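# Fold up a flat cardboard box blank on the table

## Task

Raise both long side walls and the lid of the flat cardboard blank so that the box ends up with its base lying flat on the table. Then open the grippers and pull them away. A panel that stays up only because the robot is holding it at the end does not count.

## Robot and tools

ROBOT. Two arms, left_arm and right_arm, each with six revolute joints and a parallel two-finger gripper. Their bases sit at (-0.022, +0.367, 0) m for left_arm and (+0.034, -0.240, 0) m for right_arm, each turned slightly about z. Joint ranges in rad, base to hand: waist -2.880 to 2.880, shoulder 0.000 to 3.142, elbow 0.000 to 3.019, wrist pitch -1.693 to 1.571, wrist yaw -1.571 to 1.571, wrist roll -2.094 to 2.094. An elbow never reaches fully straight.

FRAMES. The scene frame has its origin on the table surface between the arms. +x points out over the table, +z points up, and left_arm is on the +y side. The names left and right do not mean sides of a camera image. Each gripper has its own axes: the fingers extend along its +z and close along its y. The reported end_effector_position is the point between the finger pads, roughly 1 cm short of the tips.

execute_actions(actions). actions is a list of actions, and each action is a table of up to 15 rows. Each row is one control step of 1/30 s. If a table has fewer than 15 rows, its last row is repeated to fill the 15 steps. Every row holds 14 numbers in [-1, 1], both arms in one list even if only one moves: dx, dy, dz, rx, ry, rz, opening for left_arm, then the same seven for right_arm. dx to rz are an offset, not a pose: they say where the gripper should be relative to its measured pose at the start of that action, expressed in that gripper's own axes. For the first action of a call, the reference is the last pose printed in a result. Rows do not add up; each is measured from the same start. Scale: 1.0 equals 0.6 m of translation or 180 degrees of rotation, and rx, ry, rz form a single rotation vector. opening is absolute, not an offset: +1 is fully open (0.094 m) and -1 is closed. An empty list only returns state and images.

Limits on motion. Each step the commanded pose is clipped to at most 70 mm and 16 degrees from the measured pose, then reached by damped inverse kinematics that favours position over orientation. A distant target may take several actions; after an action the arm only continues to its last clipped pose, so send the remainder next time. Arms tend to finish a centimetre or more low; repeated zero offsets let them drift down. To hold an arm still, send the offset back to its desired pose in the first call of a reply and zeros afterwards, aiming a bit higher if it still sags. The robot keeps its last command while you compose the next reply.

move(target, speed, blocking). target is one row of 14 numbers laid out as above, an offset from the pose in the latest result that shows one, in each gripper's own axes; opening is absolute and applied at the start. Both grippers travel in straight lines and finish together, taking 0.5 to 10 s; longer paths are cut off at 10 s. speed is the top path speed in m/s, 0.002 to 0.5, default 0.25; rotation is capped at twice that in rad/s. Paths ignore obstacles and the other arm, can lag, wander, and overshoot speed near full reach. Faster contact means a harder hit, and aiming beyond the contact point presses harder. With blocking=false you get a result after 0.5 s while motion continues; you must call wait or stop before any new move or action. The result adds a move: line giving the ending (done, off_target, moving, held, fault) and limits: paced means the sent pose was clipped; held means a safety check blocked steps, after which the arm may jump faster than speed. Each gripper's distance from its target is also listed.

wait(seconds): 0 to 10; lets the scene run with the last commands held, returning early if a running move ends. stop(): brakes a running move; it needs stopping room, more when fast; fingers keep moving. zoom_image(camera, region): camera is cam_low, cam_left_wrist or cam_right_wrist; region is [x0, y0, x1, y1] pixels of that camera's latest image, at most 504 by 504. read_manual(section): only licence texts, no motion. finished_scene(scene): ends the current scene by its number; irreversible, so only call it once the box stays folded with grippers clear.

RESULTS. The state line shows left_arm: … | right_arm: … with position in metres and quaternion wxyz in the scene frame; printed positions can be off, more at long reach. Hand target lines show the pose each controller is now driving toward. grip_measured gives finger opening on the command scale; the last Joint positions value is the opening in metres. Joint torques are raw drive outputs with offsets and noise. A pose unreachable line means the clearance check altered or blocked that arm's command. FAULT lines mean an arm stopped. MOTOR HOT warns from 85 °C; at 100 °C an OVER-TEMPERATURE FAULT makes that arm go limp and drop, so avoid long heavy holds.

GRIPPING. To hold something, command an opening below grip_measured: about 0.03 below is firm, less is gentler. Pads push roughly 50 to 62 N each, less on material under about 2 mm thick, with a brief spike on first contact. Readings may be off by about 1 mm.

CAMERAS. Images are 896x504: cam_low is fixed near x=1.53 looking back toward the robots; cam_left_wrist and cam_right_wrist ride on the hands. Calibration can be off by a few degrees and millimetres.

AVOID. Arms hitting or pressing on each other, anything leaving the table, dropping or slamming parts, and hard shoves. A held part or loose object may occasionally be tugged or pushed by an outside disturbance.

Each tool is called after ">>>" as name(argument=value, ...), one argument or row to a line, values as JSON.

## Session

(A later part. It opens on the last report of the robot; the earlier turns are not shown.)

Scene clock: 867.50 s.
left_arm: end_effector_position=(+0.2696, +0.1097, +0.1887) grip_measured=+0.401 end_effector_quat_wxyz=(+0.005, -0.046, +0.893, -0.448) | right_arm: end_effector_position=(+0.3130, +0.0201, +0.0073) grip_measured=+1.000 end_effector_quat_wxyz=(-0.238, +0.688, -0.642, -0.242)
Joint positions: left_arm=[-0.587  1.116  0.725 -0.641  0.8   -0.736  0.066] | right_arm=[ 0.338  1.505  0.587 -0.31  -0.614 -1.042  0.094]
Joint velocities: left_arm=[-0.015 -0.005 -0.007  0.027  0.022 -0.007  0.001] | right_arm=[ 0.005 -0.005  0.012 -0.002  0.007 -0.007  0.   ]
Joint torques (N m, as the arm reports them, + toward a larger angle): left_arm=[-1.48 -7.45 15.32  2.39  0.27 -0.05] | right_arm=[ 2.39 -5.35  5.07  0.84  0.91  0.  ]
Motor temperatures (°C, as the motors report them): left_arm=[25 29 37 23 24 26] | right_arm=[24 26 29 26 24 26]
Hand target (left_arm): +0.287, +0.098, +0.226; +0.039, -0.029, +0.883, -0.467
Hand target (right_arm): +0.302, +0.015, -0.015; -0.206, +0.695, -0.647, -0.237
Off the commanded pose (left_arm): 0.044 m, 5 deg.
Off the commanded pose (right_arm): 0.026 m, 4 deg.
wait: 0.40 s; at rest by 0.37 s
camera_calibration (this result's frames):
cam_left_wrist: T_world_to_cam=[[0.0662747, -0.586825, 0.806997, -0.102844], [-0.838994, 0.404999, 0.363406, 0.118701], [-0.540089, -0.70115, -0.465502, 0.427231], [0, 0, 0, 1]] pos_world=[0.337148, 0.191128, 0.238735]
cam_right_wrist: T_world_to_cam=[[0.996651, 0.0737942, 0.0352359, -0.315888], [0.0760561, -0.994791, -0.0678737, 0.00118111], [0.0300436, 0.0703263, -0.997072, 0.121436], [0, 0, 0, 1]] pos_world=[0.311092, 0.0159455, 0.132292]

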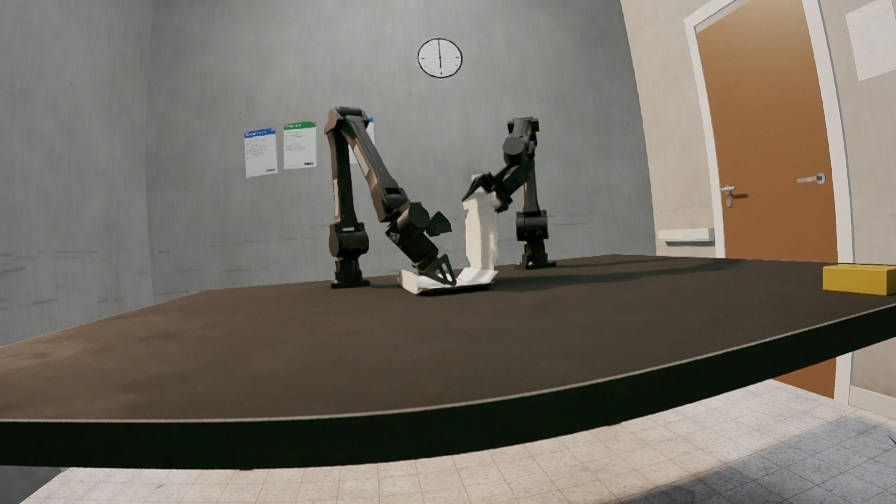

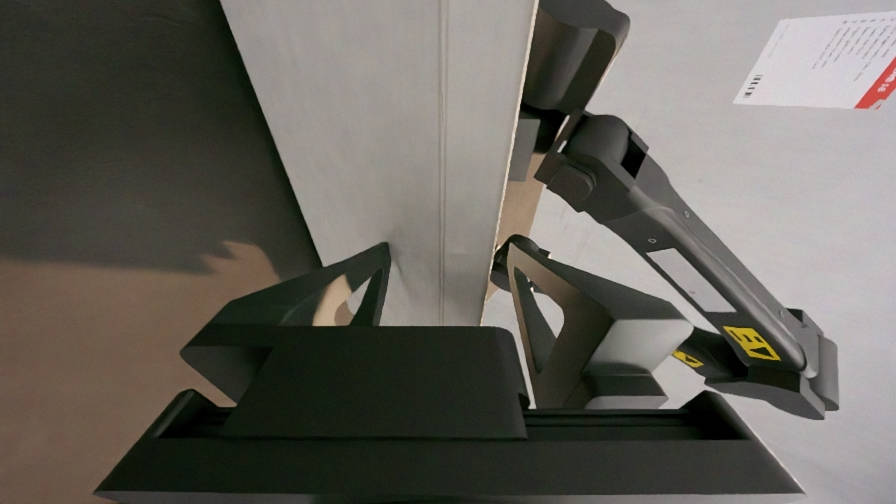

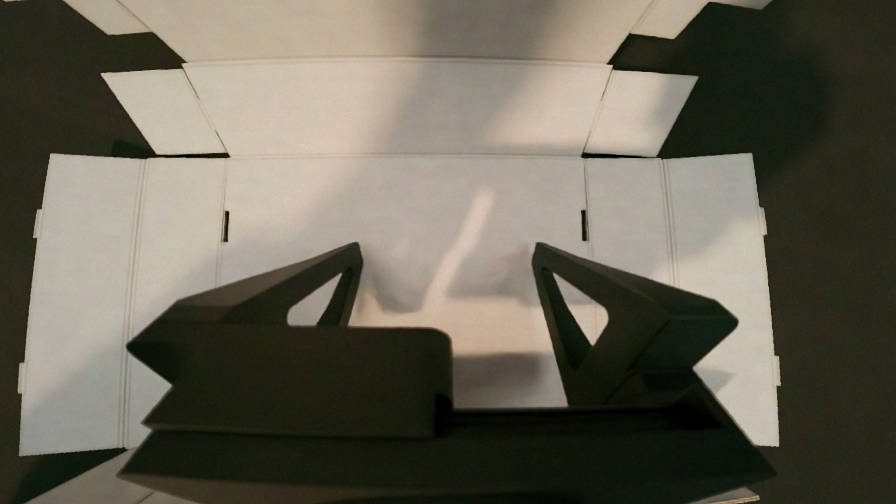

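>>> execute_actions(
  actions=[
    [[-0.0257,-0.0662,-0.0143,0.0155,-0.014,0.0193,0.4,0.03,0.017,0.027,-0.012,0.017,0.004,1],[-0.0262,-0.0688,-0.0084,0.0163,-0.014,0.0197,0.4,0.03,0.017,0.027,-0.012,0.017,0.004,1],[-0.0267,-0.0715,-0.0025,0.0172,-0.014,0.02,0.4,0.03,0.017,0.027,-0.012,0.017,0.004,1],[-0.0272,-0.0741,0.0034,0.018,-0.014,0.0203,0.4,0.03,0.017,0.027,-0.012,0.017,0.004,1],[-0.0277,-0.0767,0.0093,0.0188,-0.014,0.0207,0.4,0.03,0.017,0.027,-0.012,0.017,0.004,1],[-0.0282,-0.0793,0.0152,0.0196,-0.014,0.021,0.4,0.03,0.017,0.027,-0.012,0.017,0.004,1],[-0.0287,-0.0819,0.0211,0.0204,-0.014,0.0213,0.4,0.03,0.017,0.027,-0.012,0.017,0.004,1],[-0.0292,-0.0846,0.0269,0.0213,-0.014,0.0217,0.4,0.03,0.017,0.027,-0.012,0.017,0.004,1],[-0.0297,-0.0872,0.0328,0.0221,-0.014,0.022,0.4,0.03,0.017,0.027,-0.012,0.017,0.004,1],[-0.0302,-0.0898,0.0387,0.0229,-0.014,0.0223,0.4,0.03,0.017,0.027,-0.012,0.017,0.004,1],[-0.0307,-0.0924,0.0446,0.0237,-0.014,0.0227,0.4,0.03,0.017,0.027,-0.012,0.017,0.004,1],[-0.0312,-0.095,0.0505,0.0245,-0.014,0.023,0.4,0.03,0.017,0.027,-0.012,0.017,0.004,1],[-0.0317,-0.0977,0.0564,0.0254,-0.014,0.0233,0.4,0.03,0.017,0.027,-0.012,0.017,0.004,1],[-0.0322,-0.1003,0.0623,0.0262,-0.014,0.0237,0.4,0.03,0.017,0.027,-0.012,0.017,0.004,1],[-0.0327,-0.1029,0.0682,0.027,-0.014,0.024,0.4,0.03,0.017,0.027,-0.012,0.017,0.004,1]],
  ],
)

>>> wait(
  seconds=0.4,
)

>>> zoom_image(
  camera="cam_low",
  region=[380, 160, 560, 310],
)

Scene clock: 913.53 s.
left_arm: end_effector_position=(+0.2748, +0.0672, +0.1919) grip_measured=+0.401 end_effector_quat_wxyz=(+0.028, -0.026, +0.883, -0.468) | right_arm: end_effector_position=(+0.3131, +0.0201, +0.0073) grip_measured=+1.000 end_effector_quat_wxyz=(-0.237, +0.687, -0.642, -0.242)
Joint positions: left_arm=[-0.694  1.155  0.725 -0.448  0.755 -0.85   0.066] | right_arm=[ 0.338  1.505  0.587 -0.31  -0.613 -1.041  0.094]
Joint velocities: left_arm=[-0.239  0.23  -0.002  0.452 -0.168 -0.315  0.   ] | right_arm=[-0.015 -0.015  0.017 -0.012 -0.051  0.007  0.   ]
Joint torques (N m, as the arm reports them, + toward a larger angle): left_arm=[-2.12 -6.46 15.15  2.21  0.05 -0.07] | right_arm=[ 2.42 -5.34  5.07  0.85  0.91  0.  ]
Motor temperatures (°C, as the motors report them): left_arm=[25 29 39 24 24 26] | right_arm=[24 26 29 26 24 26]
Hand target (left_arm): +0.292, +0.045, +0.215; +0.042, -0.021, +0.873, -0.485
Hand target (right_arm): +0.302, +0.015, -0.015; -0.206, +0.695, -0.647, -0.237
Off the commanded pose (left_arm): 0.039 m, 3 deg.
Off the commanded pose (right_arm): 0.026 m, 4 deg.
camera_calibration (this result's frames):
cam_left_wrist: T_world_to_cam=[[0.00771771, -0.5533, 0.832946, -0.121797], [-0.852992, 0.43107, 0.29425, 0.154472], [-0.521866, -0.712768, -0.468634, 0.398133], [0, 0, 0, 1]] pos_world=[0.340475, 0.149798, 0.242576]
cam_right_wrist: T_world_to_cam=[[0.996744, 0.0728003, 0.0346515, -0.315925], [0.0750139, -0.994891, -0.0675686, 0.00146081], [0.0295554, 0.069948, -0.997113, 0.121563], [0, 0, 0, 1]] pos_world=[0.311194, 0.0159497, 0.132258]

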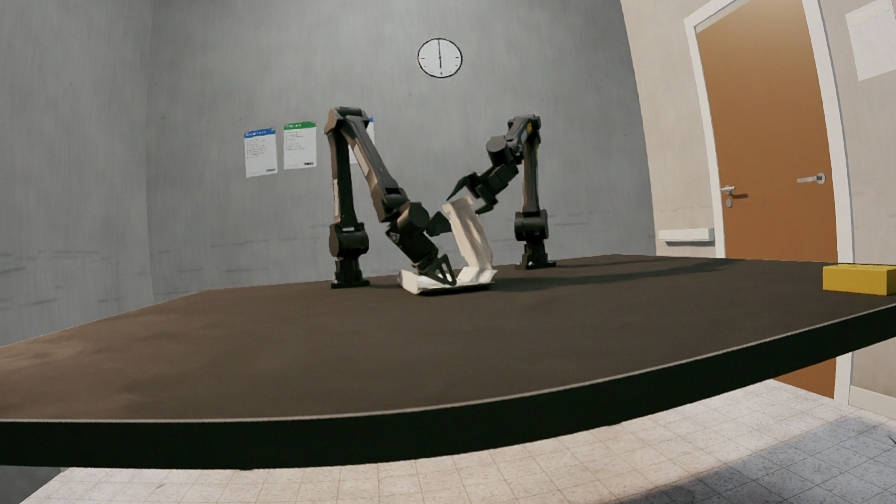

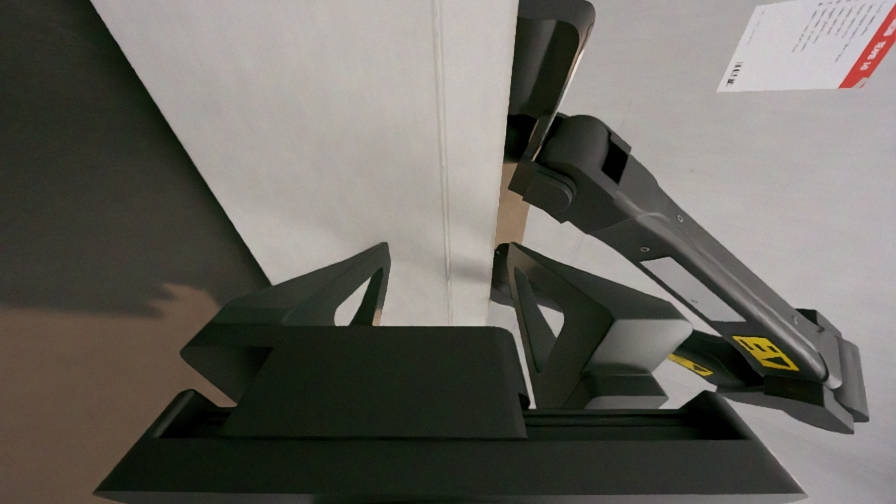

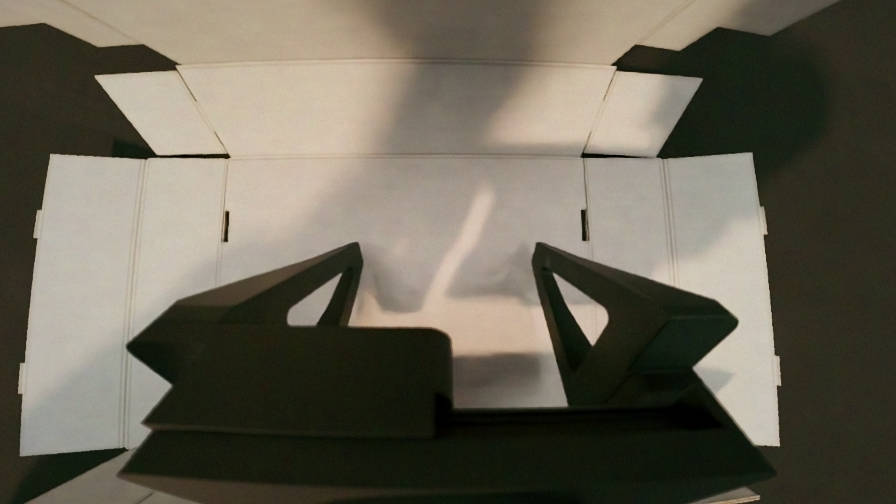

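Scene clock: 913.93 s.
left_arm: end_effector_position=(+0.2753, +0.0596, +0.1875) grip_measured=+0.401 end_effector_quat_wxyz=(+0.021, -0.033, +0.882, -0.470) | right_arm: end_effector_position=(+0.3131, +0.0201, +0.0073) grip_measured=+1.000 end_effector_quat_wxyz=(-0.237, +0.687, -0.642, -0.242)
Joint positions: left_arm=[-0.711  1.176  0.725 -0.419  0.751 -0.885  0.066] | right_arm=[ 0.338  1.505  0.587 -0.31  -0.613 -1.041  0.094]
Joint velocities: left_arm=[ 0.005 -0.005 -0.002 -0.012 -0.051 -0.051 -0.001] | right_arm=[-0.024 -0.015 -0.007 -0.007 -0.022 -0.11   0.   ]
Joint torques (N m, as the arm reports them, + toward a larger angle): left_arm=[-1.82 -6.76 15.05  2.46  0.1  -0.06] | right_arm=[ 2.42 -5.34  5.06  0.84  0.91  0.  ]
Motor temperatures (°C, as the motors report them): left_arm=[25 29 39 24 24 26] | right_arm=[24 26 29 26 24 26]
Hand target (left_arm): +0.292, +0.045, +0.215; +0.042, -0.022, +0.873, -0.485
Hand target (right_arm): +0.302, +0.015, -0.015; -0.206, +0.695, -0.647, -0.237
Off the commanded pose (left_arm): 0.037 m, 3 deg.
Off the commanded pose (right_arm): 0.026 m, 4 deg.
wait: 0.40 s; at rest by 0.33 s
camera_calibration (this result's frames):
cam_left_wrist: T_world_to_cam=[[0.0263228, -0.549572, 0.835031, -0.128109], [-0.849617, 0.427853, 0.308372, 0.156119], [-0.526743, -0.717574, -0.455664, 0.390172], [0, 0, 0, 1]] pos_world=[0.341534, 0.142776, 0.23662]
cam_right_wrist: T_world_to_cam=[[0.996744, 0.0728003, 0.0346515, -0.315925], [0.0750139, -0.994891, -0.0675686, 0.00146081], [0.0295554, 0.069948, -0.997113, 0.121563], [0, 0, 0, 1]] pos_world=[0.311194, 0.0159497, 0.132258]

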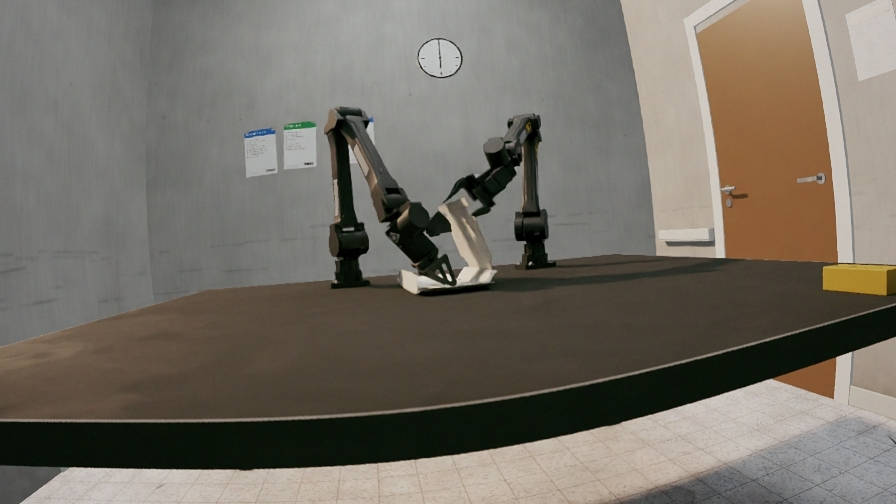

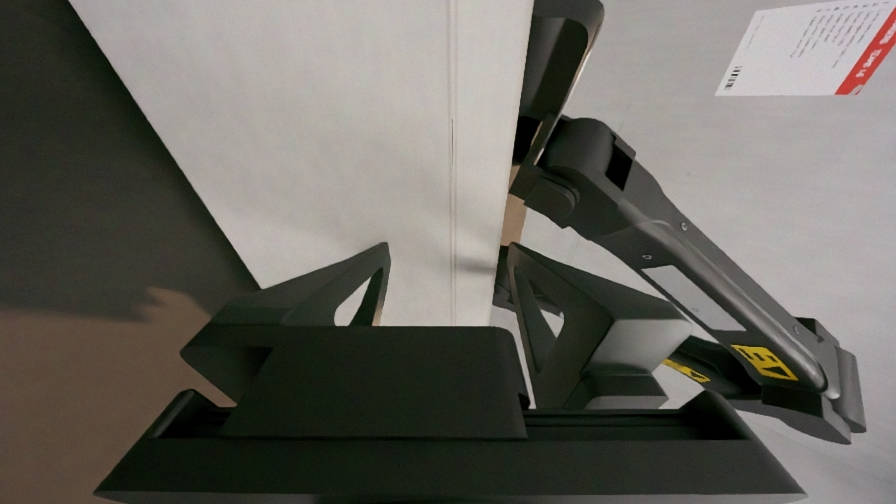

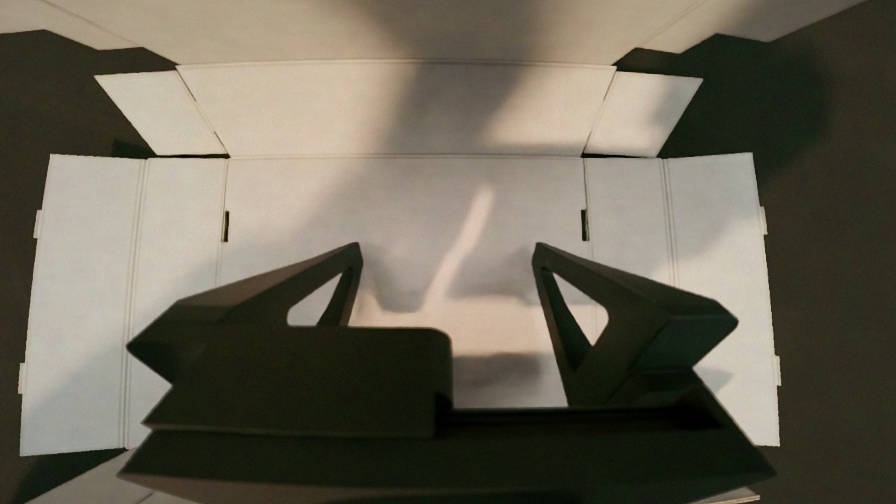

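Region (380, 160, 560, 310) of cam_low's 896x504 image, scaled by 2.800, with more detail than that image has.

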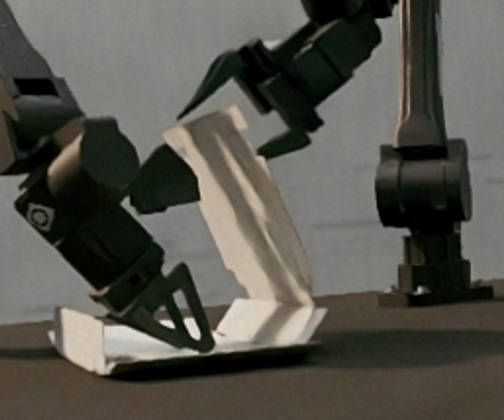

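>>> execute_actions(
  actions=[
    [[-0.025,-0.05,-0.004,0.011,-0.008,0.011,0.33,0.028,0.016,0.022,-0.011,0.016,0.004,1],[-0.025,-0.05,-0.004,0.011,-0.008,0.011,0.26,0.025,0.015,0.016,-0.01,0.015,0.003,1],[-0.025,-0.05,-0.004,0.011,-0.008,0.011,0.19,0.021,0.014,0.008,-0.009,0.013,0.003,1],[-0.025,-0.05,-0.004,0.011,-0.008,0.011,0.12,0.016,0.013,-0.002,-0.008,0.012,0.003,1],[-0.025,-0.05,-0.004,0.011,-0.008,0.011,0.12,0.011,0.012,-0.012,-0.007,0.01,0.002,1],[-0.025,-0.05,-0.004,0.011,-0.008,0.011,0.12,0.006,0.011,-0.022,-0.006,0.009,0.002,1],[-0.025,-0.05,-0.004,0.011,-0.008,0.011,0.12,0.001,0.01,-0.032,-0.005,0.007,0.002,1],[-0.025,-0.05,-0.004,0.011,-0.008,0.011,0.12,-0.004,0.009,-0.042,-0.004,0.006,0.001,1],[-0.025,-0.05,-0.004,0.011,-0.008,0.011,0.12,-0.009,0.008,-0.052,-0.003,0.004,0.001,1],[-0.025,-0.05,-0.004,0.011,-0.008,0.011,0.12,-0.014,0.007,-0.062,-0.002,0.003,0.001,1],[-0.025,-0.05,-0.004,0.011,-0.008,0.011,0.12,-0.019,0.005,-0.072,-0.001,0.001,0,1],[-0.025,-0.05,-0.004,0.011,-0.008,0.011,0.12,-0.024,0.004,-0.082,0,0,0,1],[-0.025,-0.05,-0.004,0.011,-0.008,0.011,0.12,-0.029,0.003,-0.092,0,0,0,1],[-0.025,-0.05,-0.004,0.011,-0.008,0.011,0.12,-0.033,0.002,-0.101,0,0,0,1],[-0.025,-0.05,-0.004,0.011,-0.008,0.011,0.12,-0.037,0.001,-0.11,0,0,0,1]],
    [[-0.025,-0.05,-0.004,0.011,-0.008,0.011,0.12,-0.02,0,-0.05,0,0,0,1],[-0.025,-0.05,-0.004,0.011,-0.008,0.011,0.12,-0.018,0.001,-0.058,0,0,0,1],[-0.025,-0.05,-0.004,0.011,-0.008,0.011,0.12,-0.015,0.002,-0.066,0,0,0,1],[-0.025,-0.05,-0.004,0.011,-0.008,0.011,0.12,-0.011,0.003,-0.073,0,0,0,1],[-0.025,-0.05,-0.004,0.011,-0.008,0.011,0.12,-0.007,0.004,-0.08,0,0,0,1],[-0.025,-0.05,-0.004,0.011,-0.008,0.011,0.12,-0.002,0.005,-0.087,0,0,0,1],[-0.025,-0.05,-0.004,0.011,-0.008,0.011,0.12,0.003,0.006,-0.093,0,0,0,1],[-0.025,-0.05,-0.004,0.011,-0.008,0.011,0.12,0.008,0.007,-0.099,0,0,0,1],[-0.025,-0.05,-0.004,0.011,-0.008,0.011,0.12,0.014,0.008,-0.105,0,0,0,1],[-0.025,-0.05,-0.004,0.011,-0.008,0.011,0.12,0.02,0.009,-0.111,0,0,0,1],[-0.025,-0.05,-0.004,0.011,-0.008,0.011,0.12,0.026,0.01,-0.117,0,0,0,1],[-0.025,-0.05,-0.004,0.011,-0.008,0.011,0.12,0.032,0.011,-0.122,0,0,0,1],[-0.025,-0.05,-0.004,0.011,-0.008,0.011,0.12,0.038,0.012,-0.127,0,0,0,1],[-0.025,-0.05,-0.004,0.011,-0.008,0.011,0.12,0.043,0.0125,-0.132,0,0,0,1],[-0.025,-0.05,-0.004,0.011,-0.008,0.011,0.12,0.048,0.013,-0.137,0,0,0,1]],
  ],
)

Scene clock: 986.23 s.
left_arm: end_effector_position=(+0.2756, +0.0597, +0.1875) grip_measured=+0.122 end_effector_quat_wxyz=(+0.020, -0.036, +0.882, -0.469) | right_arm: end_effector_position=(+0.2865, -0.0716, +0.0681) grip_measured=+1.000 end_effector_quat_wxyz=(+0.195, -0.656, +0.680, +0.264)
Joint positions: left_arm=[-0.711  1.176  0.725 -0.418  0.75  -0.89   0.053] | right_arm=[ 0.083  1.249  0.588 -0.83  -0.663 -1.274  0.094]
Joint velocities: left_arm=[ 0.005 -0.005  0.002  0.002 -0.095  0.022  0.001] | right_arm=[-0.474 -0.015  0.007 -0.413 -0.066 -0.549  0.   ]
Joint torques (N m, as the arm reports them, + toward a larger angle): left_arm=[-1.52 -7.02 14.58  2.22  0.12 -0.06] | right_arm=[ 1.38 -8.91  8.97  0.42 -0.74  0.  ]
Motor temperatures (°C, as the motors report them): left_arm=[25 28 41 24 24 26] | right_arm=[24 26 29 26 24 26]
Hand target (left_arm): +0.290, +0.047, +0.214; +0.040, -0.025, +0.874, -0.484
Hand target (right_arm): +0.296, -0.078, +0.084; -0.217, +0.677, -0.658, -0.250
Off the commanded pose (left_arm): 0.034 m, 3 deg.
Off the commanded pose (right_arm): 0.022 m, 5 deg.
camera_calibration (this result's frames):
cam_left_wrist: T_world_to_cam=[[0.0315329, -0.549647, 0.834802, -0.129446], [-0.850317, 0.424227, 0.311437, 0.156196], [-0.525325, -0.719666, -0.453997, 0.389769], [0, 0, 0, 1]] pos_world=[0.341654, 0.143091, 0.236371]
cam_right_wrist: T_world_to_cam=[[0.996397, 0.0112015, -0.0840651, -0.281119], [0.00802617, -0.999245, -0.0380155, -0.0667158], [-0.0844275, 0.0372038, -0.995735, 0.219576], [0, 0, 0, 1]] pos_world=[0.29918, -0.0716855, 0.192471]

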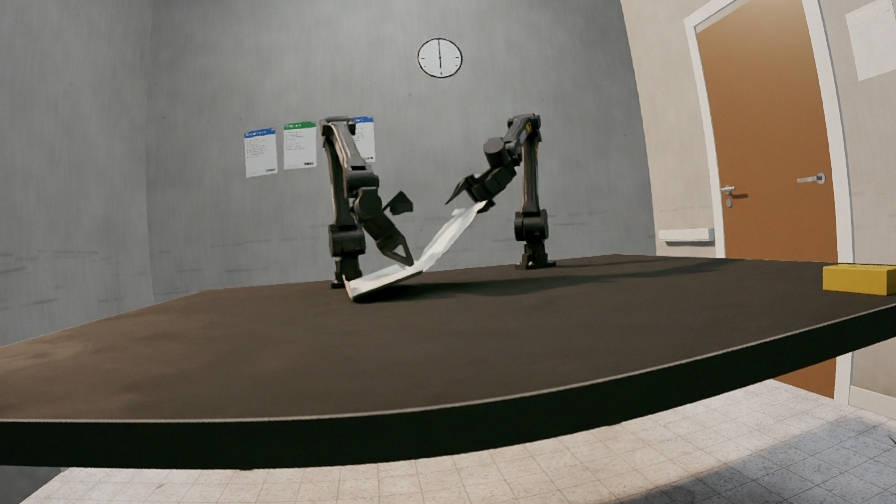

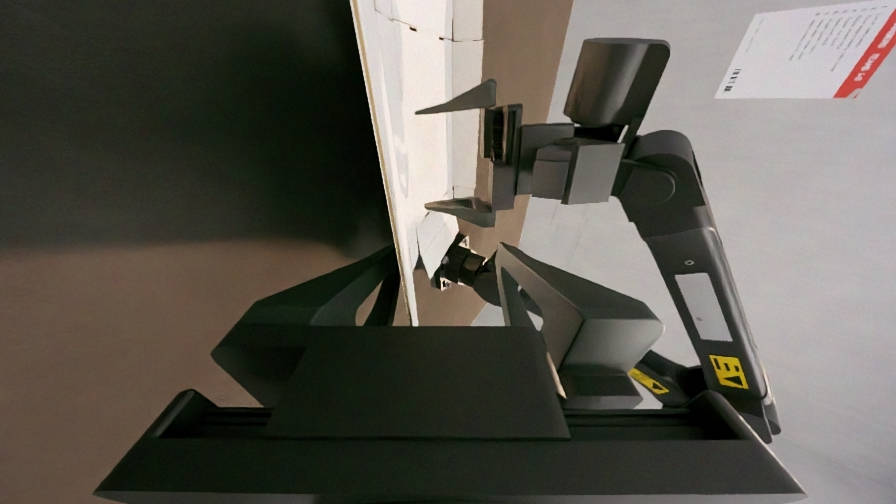

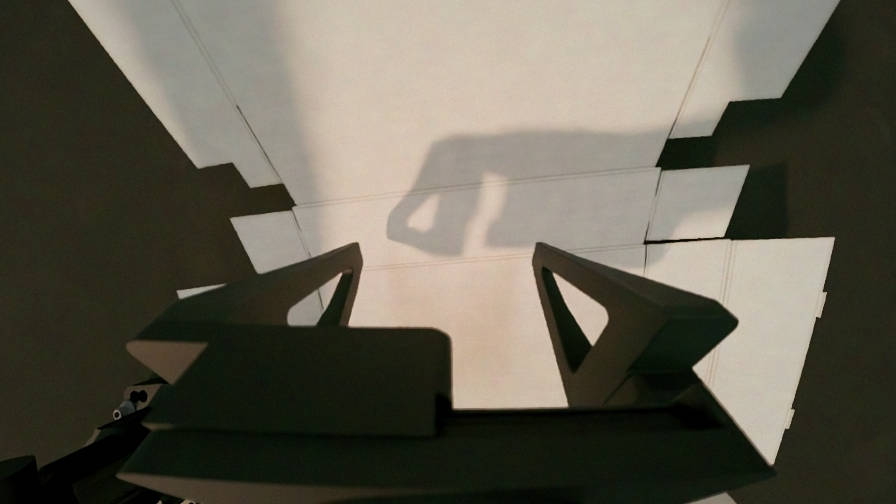

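>>> execute_actions(
  actions=[],
)

>>> zoom_image(
  camera="cam_low",
  region=[310, 160, 530, 320],
)

Scene clock: 988.27 s.
left_arm: end_effector_position=(+0.2756, +0.0597, +0.1875) grip_measured=+0.122 end_effector_quat_wxyz=(+0.020, -0.036, +0.882, -0.469) | right_arm: end_effector_position=(+0.2865, -0.0811, +0.0686) grip_measured=+1.000 end_effector_quat_wxyz=(+0.200, -0.668, +0.668, +0.259)
Joint positions: left_arm=[-0.711  1.176  0.725 -0.418  0.75  -0.891  0.053] | right_arm=[ 0.05   1.246  0.588 -0.858 -0.665 -1.352  0.094]
Joint velocities: left_arm=[-0.005 -0.015  0.002 -0.007 -0.007 -0.037  0.001] | right_arm=[ 0.005 -0.015 -0.002 -0.002 -0.051 -0.007  0.   ]
Joint torques (N m, as the arm reports them, + toward a larger angle): left_arm=[-1.89 -7.19 14.51  2.15  0.1  -0.05] | right_arm=[ 1.61 -8.83  8.93  0.23 -0.76  0.01]
Motor temperatures (°C, as the motors report them): left_arm=[25 28 41 24 24 26] | right_arm=[24 26 29 26 24 26]
Hand target (left_arm): +0.290, +0.047, +0.214; +0.040, -0.025, +0.874, -0.484
Hand target (right_arm): +0.296, -0.078, +0.084; -0.217, +0.677, -0.658, -0.250
Off the commanded pose (left_arm): 0.034 m, 3 deg.
Off the commanded pose (right_arm): 0.021 m, 3 deg.
camera_calibration (this result's frames):
cam_left_wrist: T_world_to_cam=[[0.0319132, -0.549618, 0.834806, -0.129553], [-0.850309, 0.424054, 0.311694, 0.156156], [-0.525315, -0.71979, -0.453813, 0.389739], [0, 0, 0, 1]] pos_world=[0.341652, 0.143107, 0.236348]
cam_right_wrist: T_world_to_cam=[[0.997384, 0.0389645, -0.0608766, -0.280533], [0.0365726, -0.998533, -0.0399232, -0.0841692], [-0.0623429, 0.0375924, -0.997347, 0.214305], [0, 0, 0, 1]] pos_world=[0.296238, -0.0811712, 0.193298]

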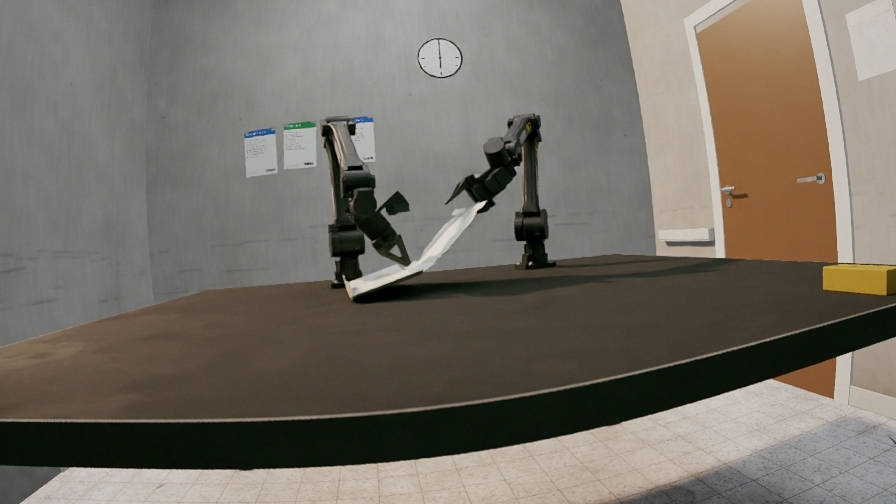

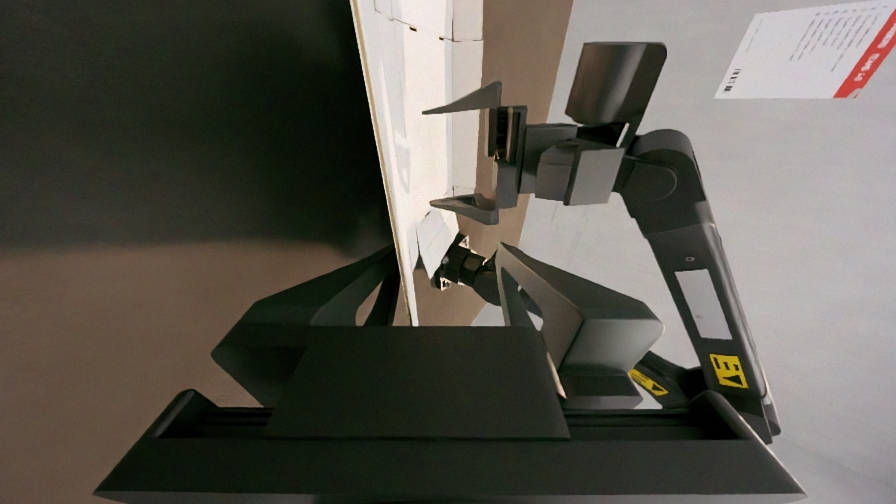

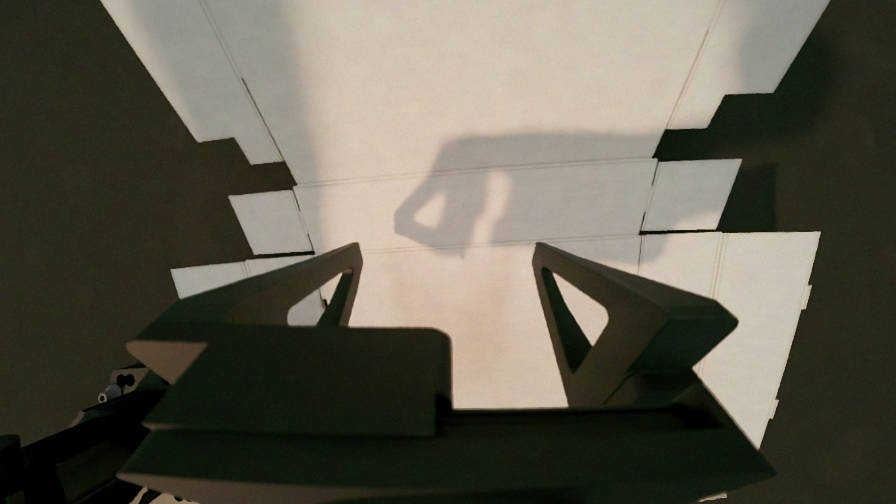

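Region (310, 160, 530, 320) of cam_low's 896x504 image, scaled by 2.291, with more detail than that image has; it fills the top 367 rows of this view, and the rest is white.

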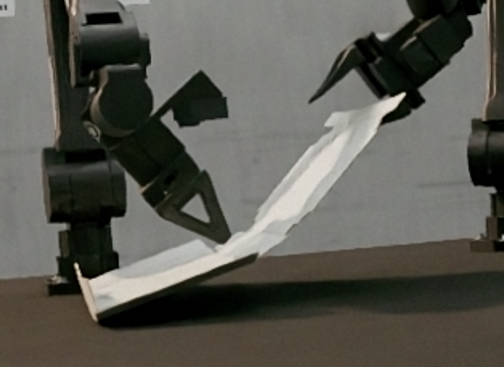

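>>> execute_actions(
  actions=[
    [[-0.0252,-0.047,-0.0032,0.0054,-0.008,0.011,0.1,-0.02,-0.014,-0.018,0.005,-0.006,-0.014,1],[-0.0255,-0.044,-0.0024,0,-0.008,0.011,0.06,-0.02,-0.014,-0.018,0.005,-0.006,-0.016,1],[-0.0258,-0.041,-0.0016,-0.0057,-0.008,0.011,0,-0.02,-0.014,-0.018,0.006,-0.007,-0.017,1],[-0.026,-0.038,-0.0008,-0.0113,-0.008,0.011,-0.08,-0.02,-0.014,-0.018,0.006,-0.007,-0.019,1],[-0.0263,-0.0345,0,-0.0169,-0.008,0.011,-0.17,-0.02,-0.014,-0.018,0.007,-0.008,-0.02,1],[-0.0265,-0.0314,0.0008,-0.0225,-0.008,0.011,-0.26,-0.02,-0.014,-0.018,0.007,-0.008,-0.022,1],[-0.0268,-0.0283,0.0017,-0.0281,-0.008,0.011,-0.35,-0.02,-0.014,-0.018,0.007,-0.009,-0.023,1],[-0.027,-0.0252,0.0025,-0.0337,-0.008,0.011,-0.44,-0.02,-0.014,-0.018,0.008,-0.009,-0.025,1],[-0.0273,-0.0221,0.0033,-0.0393,-0.008,0.011,-0.53,-0.02,-0.014,-0.018,0.008,-0.01,-0.026,1],[-0.0275,-0.019,0.0041,-0.0448,-0.008,0.011,-0.62,-0.02,-0.014,-0.018,0.008,-0.01,-0.028,1],[-0.0278,-0.0159,0.0049,-0.0504,-0.008,0.011,-0.7,-0.02,-0.014,-0.018,0.009,-0.011,-0.029,1],[-0.028,-0.0128,0.0057,-0.056,-0.008,0.011,-0.78,-0.02,-0.014,-0.018,0.009,-0.011,-0.03,1],[-0.028,-0.0128,0.0057,-0.056,-0.008,0.011,-0.85,-0.02,-0.014,-0.018,0.009,-0.011,-0.03,1],[-0.028,-0.0128,0.0057,-0.056,-0.008,0.011,-0.92,-0.02,-0.014,-0.018,0.009,-0.011,-0.03,1],[-0.028,-0.0128,0.0057,-0.056,-0.008,0.011,-1,-0.02,-0.014,-0.018,0.009,-0.011,-0.03,1]],
  ],
)

>>> wait(
  seconds=0.4,
)

>>> zoom_image(
  camera="cam_low",
  region=[310, 160, 530, 320],
)

Scene clock: 1108.77 s.
left_arm: end_effector_position=(+0.2786, +0.0694, +0.1688) grip_measured=-0.960 end_effector_quat_wxyz=(+0.021, -0.053, +0.922, -0.382) | right_arm: end_effector_position=(+0.2848, -0.0782, +0.0713) grip_measured=+1.000 end_effector_quat_wxyz=(+0.212, -0.683, +0.647, +0.265)
Joint positions: left_arm=[-0.738  1.205  0.787 -0.601  0.591 -0.838  0.002] | right_arm=[ 0.049  1.246  0.588 -0.863 -0.69  -1.408  0.094]
Joint velocities: left_arm=[-0.034  0.054  0.051 -0.12  -0.051  0.168 -0.077] | right_arm=[-0.015 -0.015 -0.012  0.002 -0.037 -0.11   0.   ]
Joint torques (N m, as the arm reports them, + toward a larger angle): left_arm=[-1.31 -6.6  15.15  1.42  0.06  0.18] | right_arm=[ 0.68 -8.64  8.29  0.69 -0.76  0.02]
Motor temperatures (°C, as the motors report them): left_arm=[25 28 42 24 23 26] | right_arm=[24 26 31 26 24 26]
Hand target (left_arm): +0.292, +0.055, +0.193; +0.039, -0.029, +0.920, -0.390
Hand target (right_arm): +0.296, -0.078, +0.084; -0.233, +0.691, -0.636, -0.251
Off the commanded pose (left_arm): 0.031 m, 3 deg.
Off the commanded pose (right_arm): 0.017 m, 3 deg.
camera_calibration (this result's frames):
cam_left_wrist: T_world_to_cam=[[0.0693176, -0.696726, 0.713981, -0.0885268], [-0.854186, 0.328257, 0.403254, 0.152691], [-0.515326, -0.637825, -0.572379, 0.401358], [0, 0, 0, 1]] pos_world=[0.343393, 0.144195, 0.231362]
cam_right_wrist: T_world_to_cam=[[0.995877, 0.0840229, -0.0341797, -0.276788], [0.0815961, -0.994405, -0.0670876, -0.0917342], [-0.0396253, 0.0640221, -0.997161, 0.21237], [0, 0, 0, 1]] pos_world=[0.291548, -0.0815607, 0.196152]

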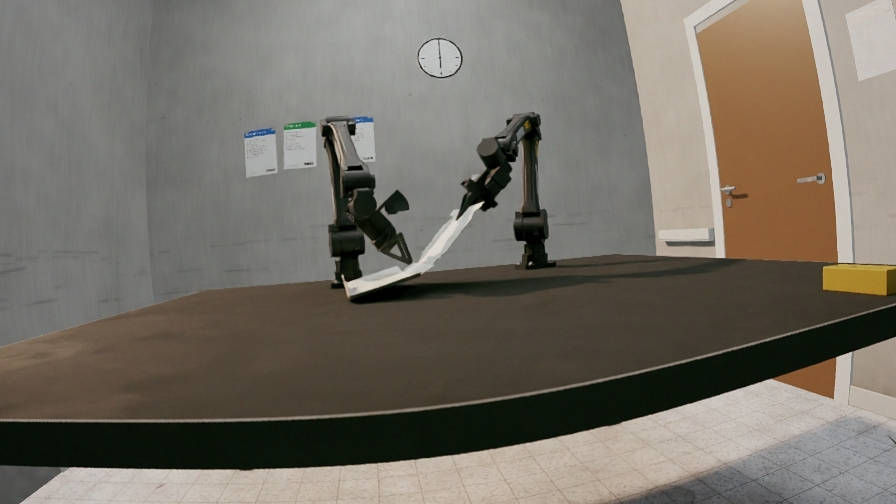

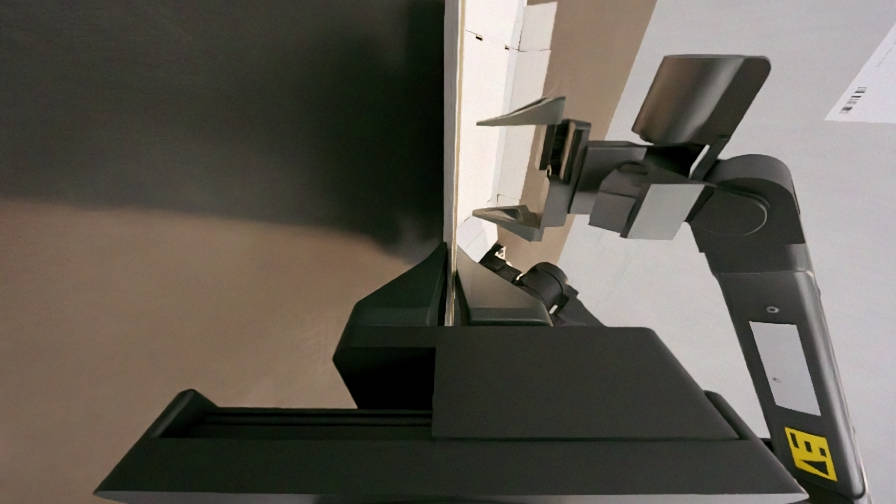

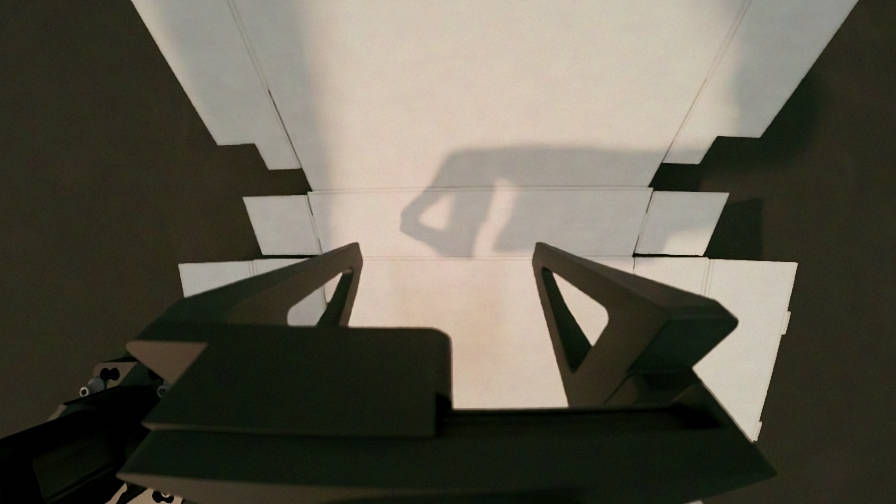

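Scene clock: 1109.17 s.
left_arm: end_effector_position=(+0.2780, +0.0697, +0.1677) grip_measured=-0.985 end_effector_quat_wxyz=(+0.022, -0.047, +0.924, -0.379) | right_arm: end_effector_position=(+0.2848, -0.0782, +0.0713) grip_measured=+1.000 end_effector_quat_wxyz=(+0.213, -0.686, +0.644, +0.264)
Joint positions: left_arm=[-0.74   1.207  0.788 -0.608  0.588 -0.823  0.001] | right_arm=[ 0.049  1.246  0.588 -0.863 -0.69  -1.416  0.094]
Joint velocities: left_arm=[ 0.015 -0.015 -0.017  0.017  0.037 -0.007 -0.   ] | right_arm=[ 0.015 -0.005 -0.007 -0.007  0.007  0.022  0.   ]
Joint torques (N m, as the arm reports them, + toward a larger angle): left_arm=[-1.95 -6.79 15.41  1.04  0.13  0.19] | right_arm=[ 0.87 -8.6   8.27  0.69 -0.77  0.02]
Motor temperatures (°C, as the motors report them): left_arm=[25 28 42 24 23 26] | right_arm=[24 26 31 26 24 26]
Hand target (left_arm): +0.292, +0.055, +0.193; +0.039, -0.029, +0.920, -0.390
Hand target (right_arm): +0.296, -0.078, +0.084; -0.232, +0.691, -0.636, -0.251
Off the commanded pose (left_arm): 0.033 m, 3 deg.
Off the commanded pose (right_arm): 0.017 m, 3 deg.
wait: 0.40 s; at rest by 0.20 s
camera_calibration (this result's frames):
cam_left_wrist: T_world_to_cam=[[0.0590749, -0.702539, 0.709189, -0.0834643], [-0.852685, 0.333899, 0.401796, 0.151961], [-0.519075, -0.628451, -0.579319, 0.402145], [0, 0, 0, 1]] pos_world=[0.343248, 0.143352, 0.231105]
cam_right_wrist: T_world_to_cam=[[0.9955, 0.0901868, -0.0290773, -0.276563], [0.0880685, -0.993834, -0.0673575, -0.0935137], [-0.0349728, 0.0644936, -0.997305, 0.211092], [0, 0, 0, 1]] pos_world=[0.290936, -0.0816089, 0.196183]

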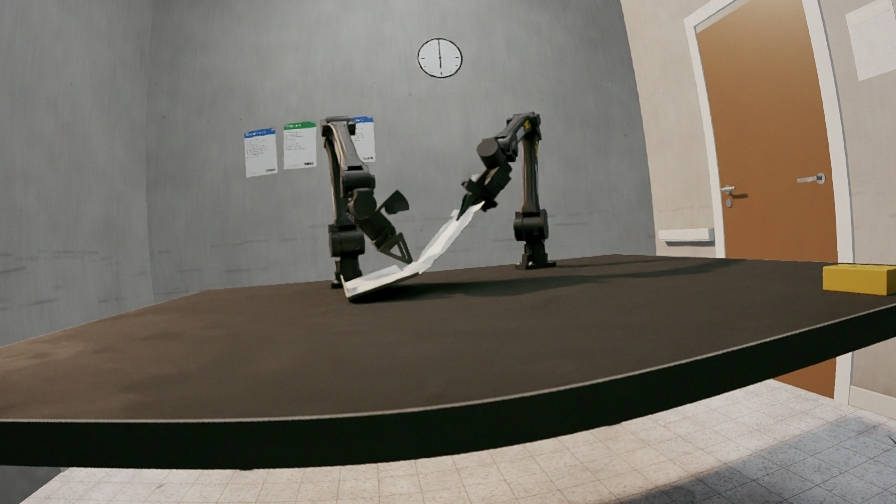

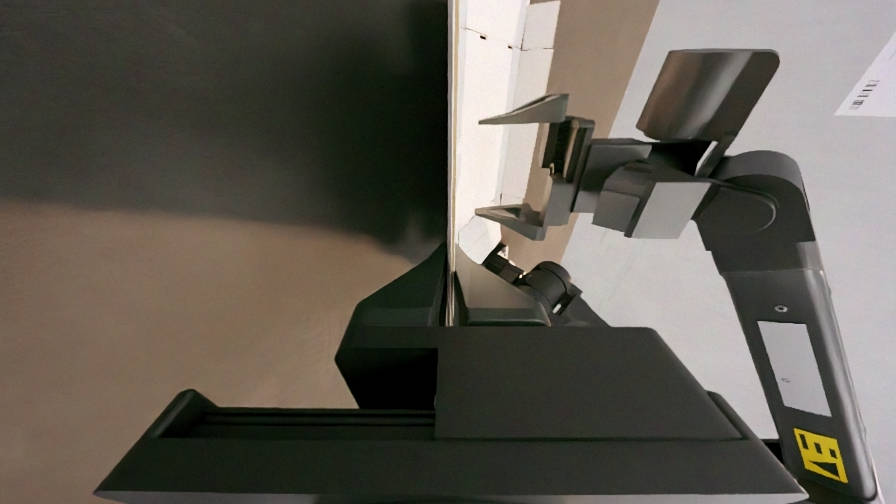

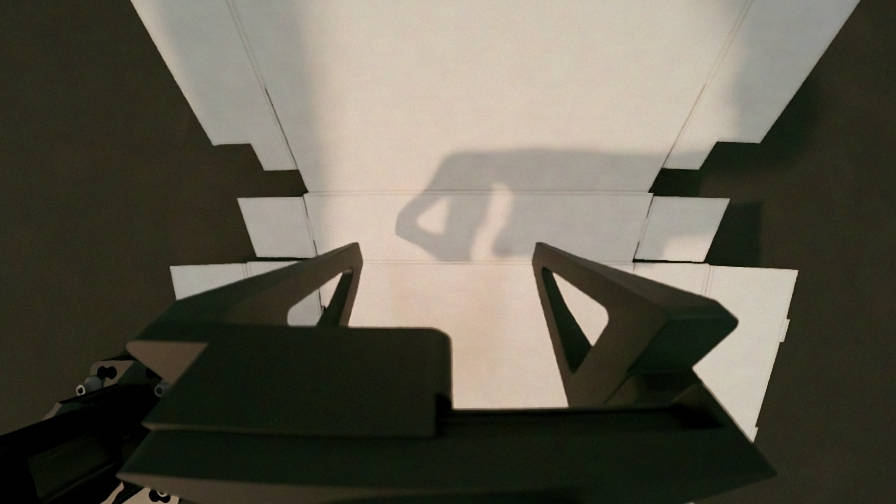

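Region (310, 160, 530, 320) of cam_low's 896x504 image, scaled by 2.291, with more detail than that image has; it fills the top 367 rows of this view, and the rest is white.

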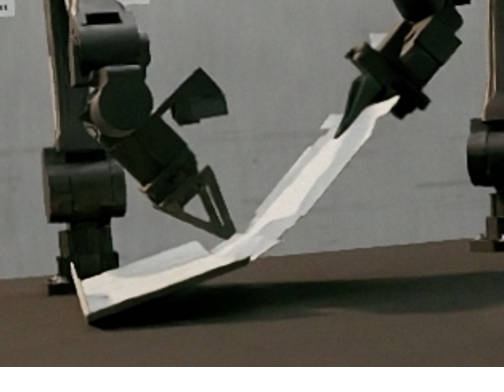

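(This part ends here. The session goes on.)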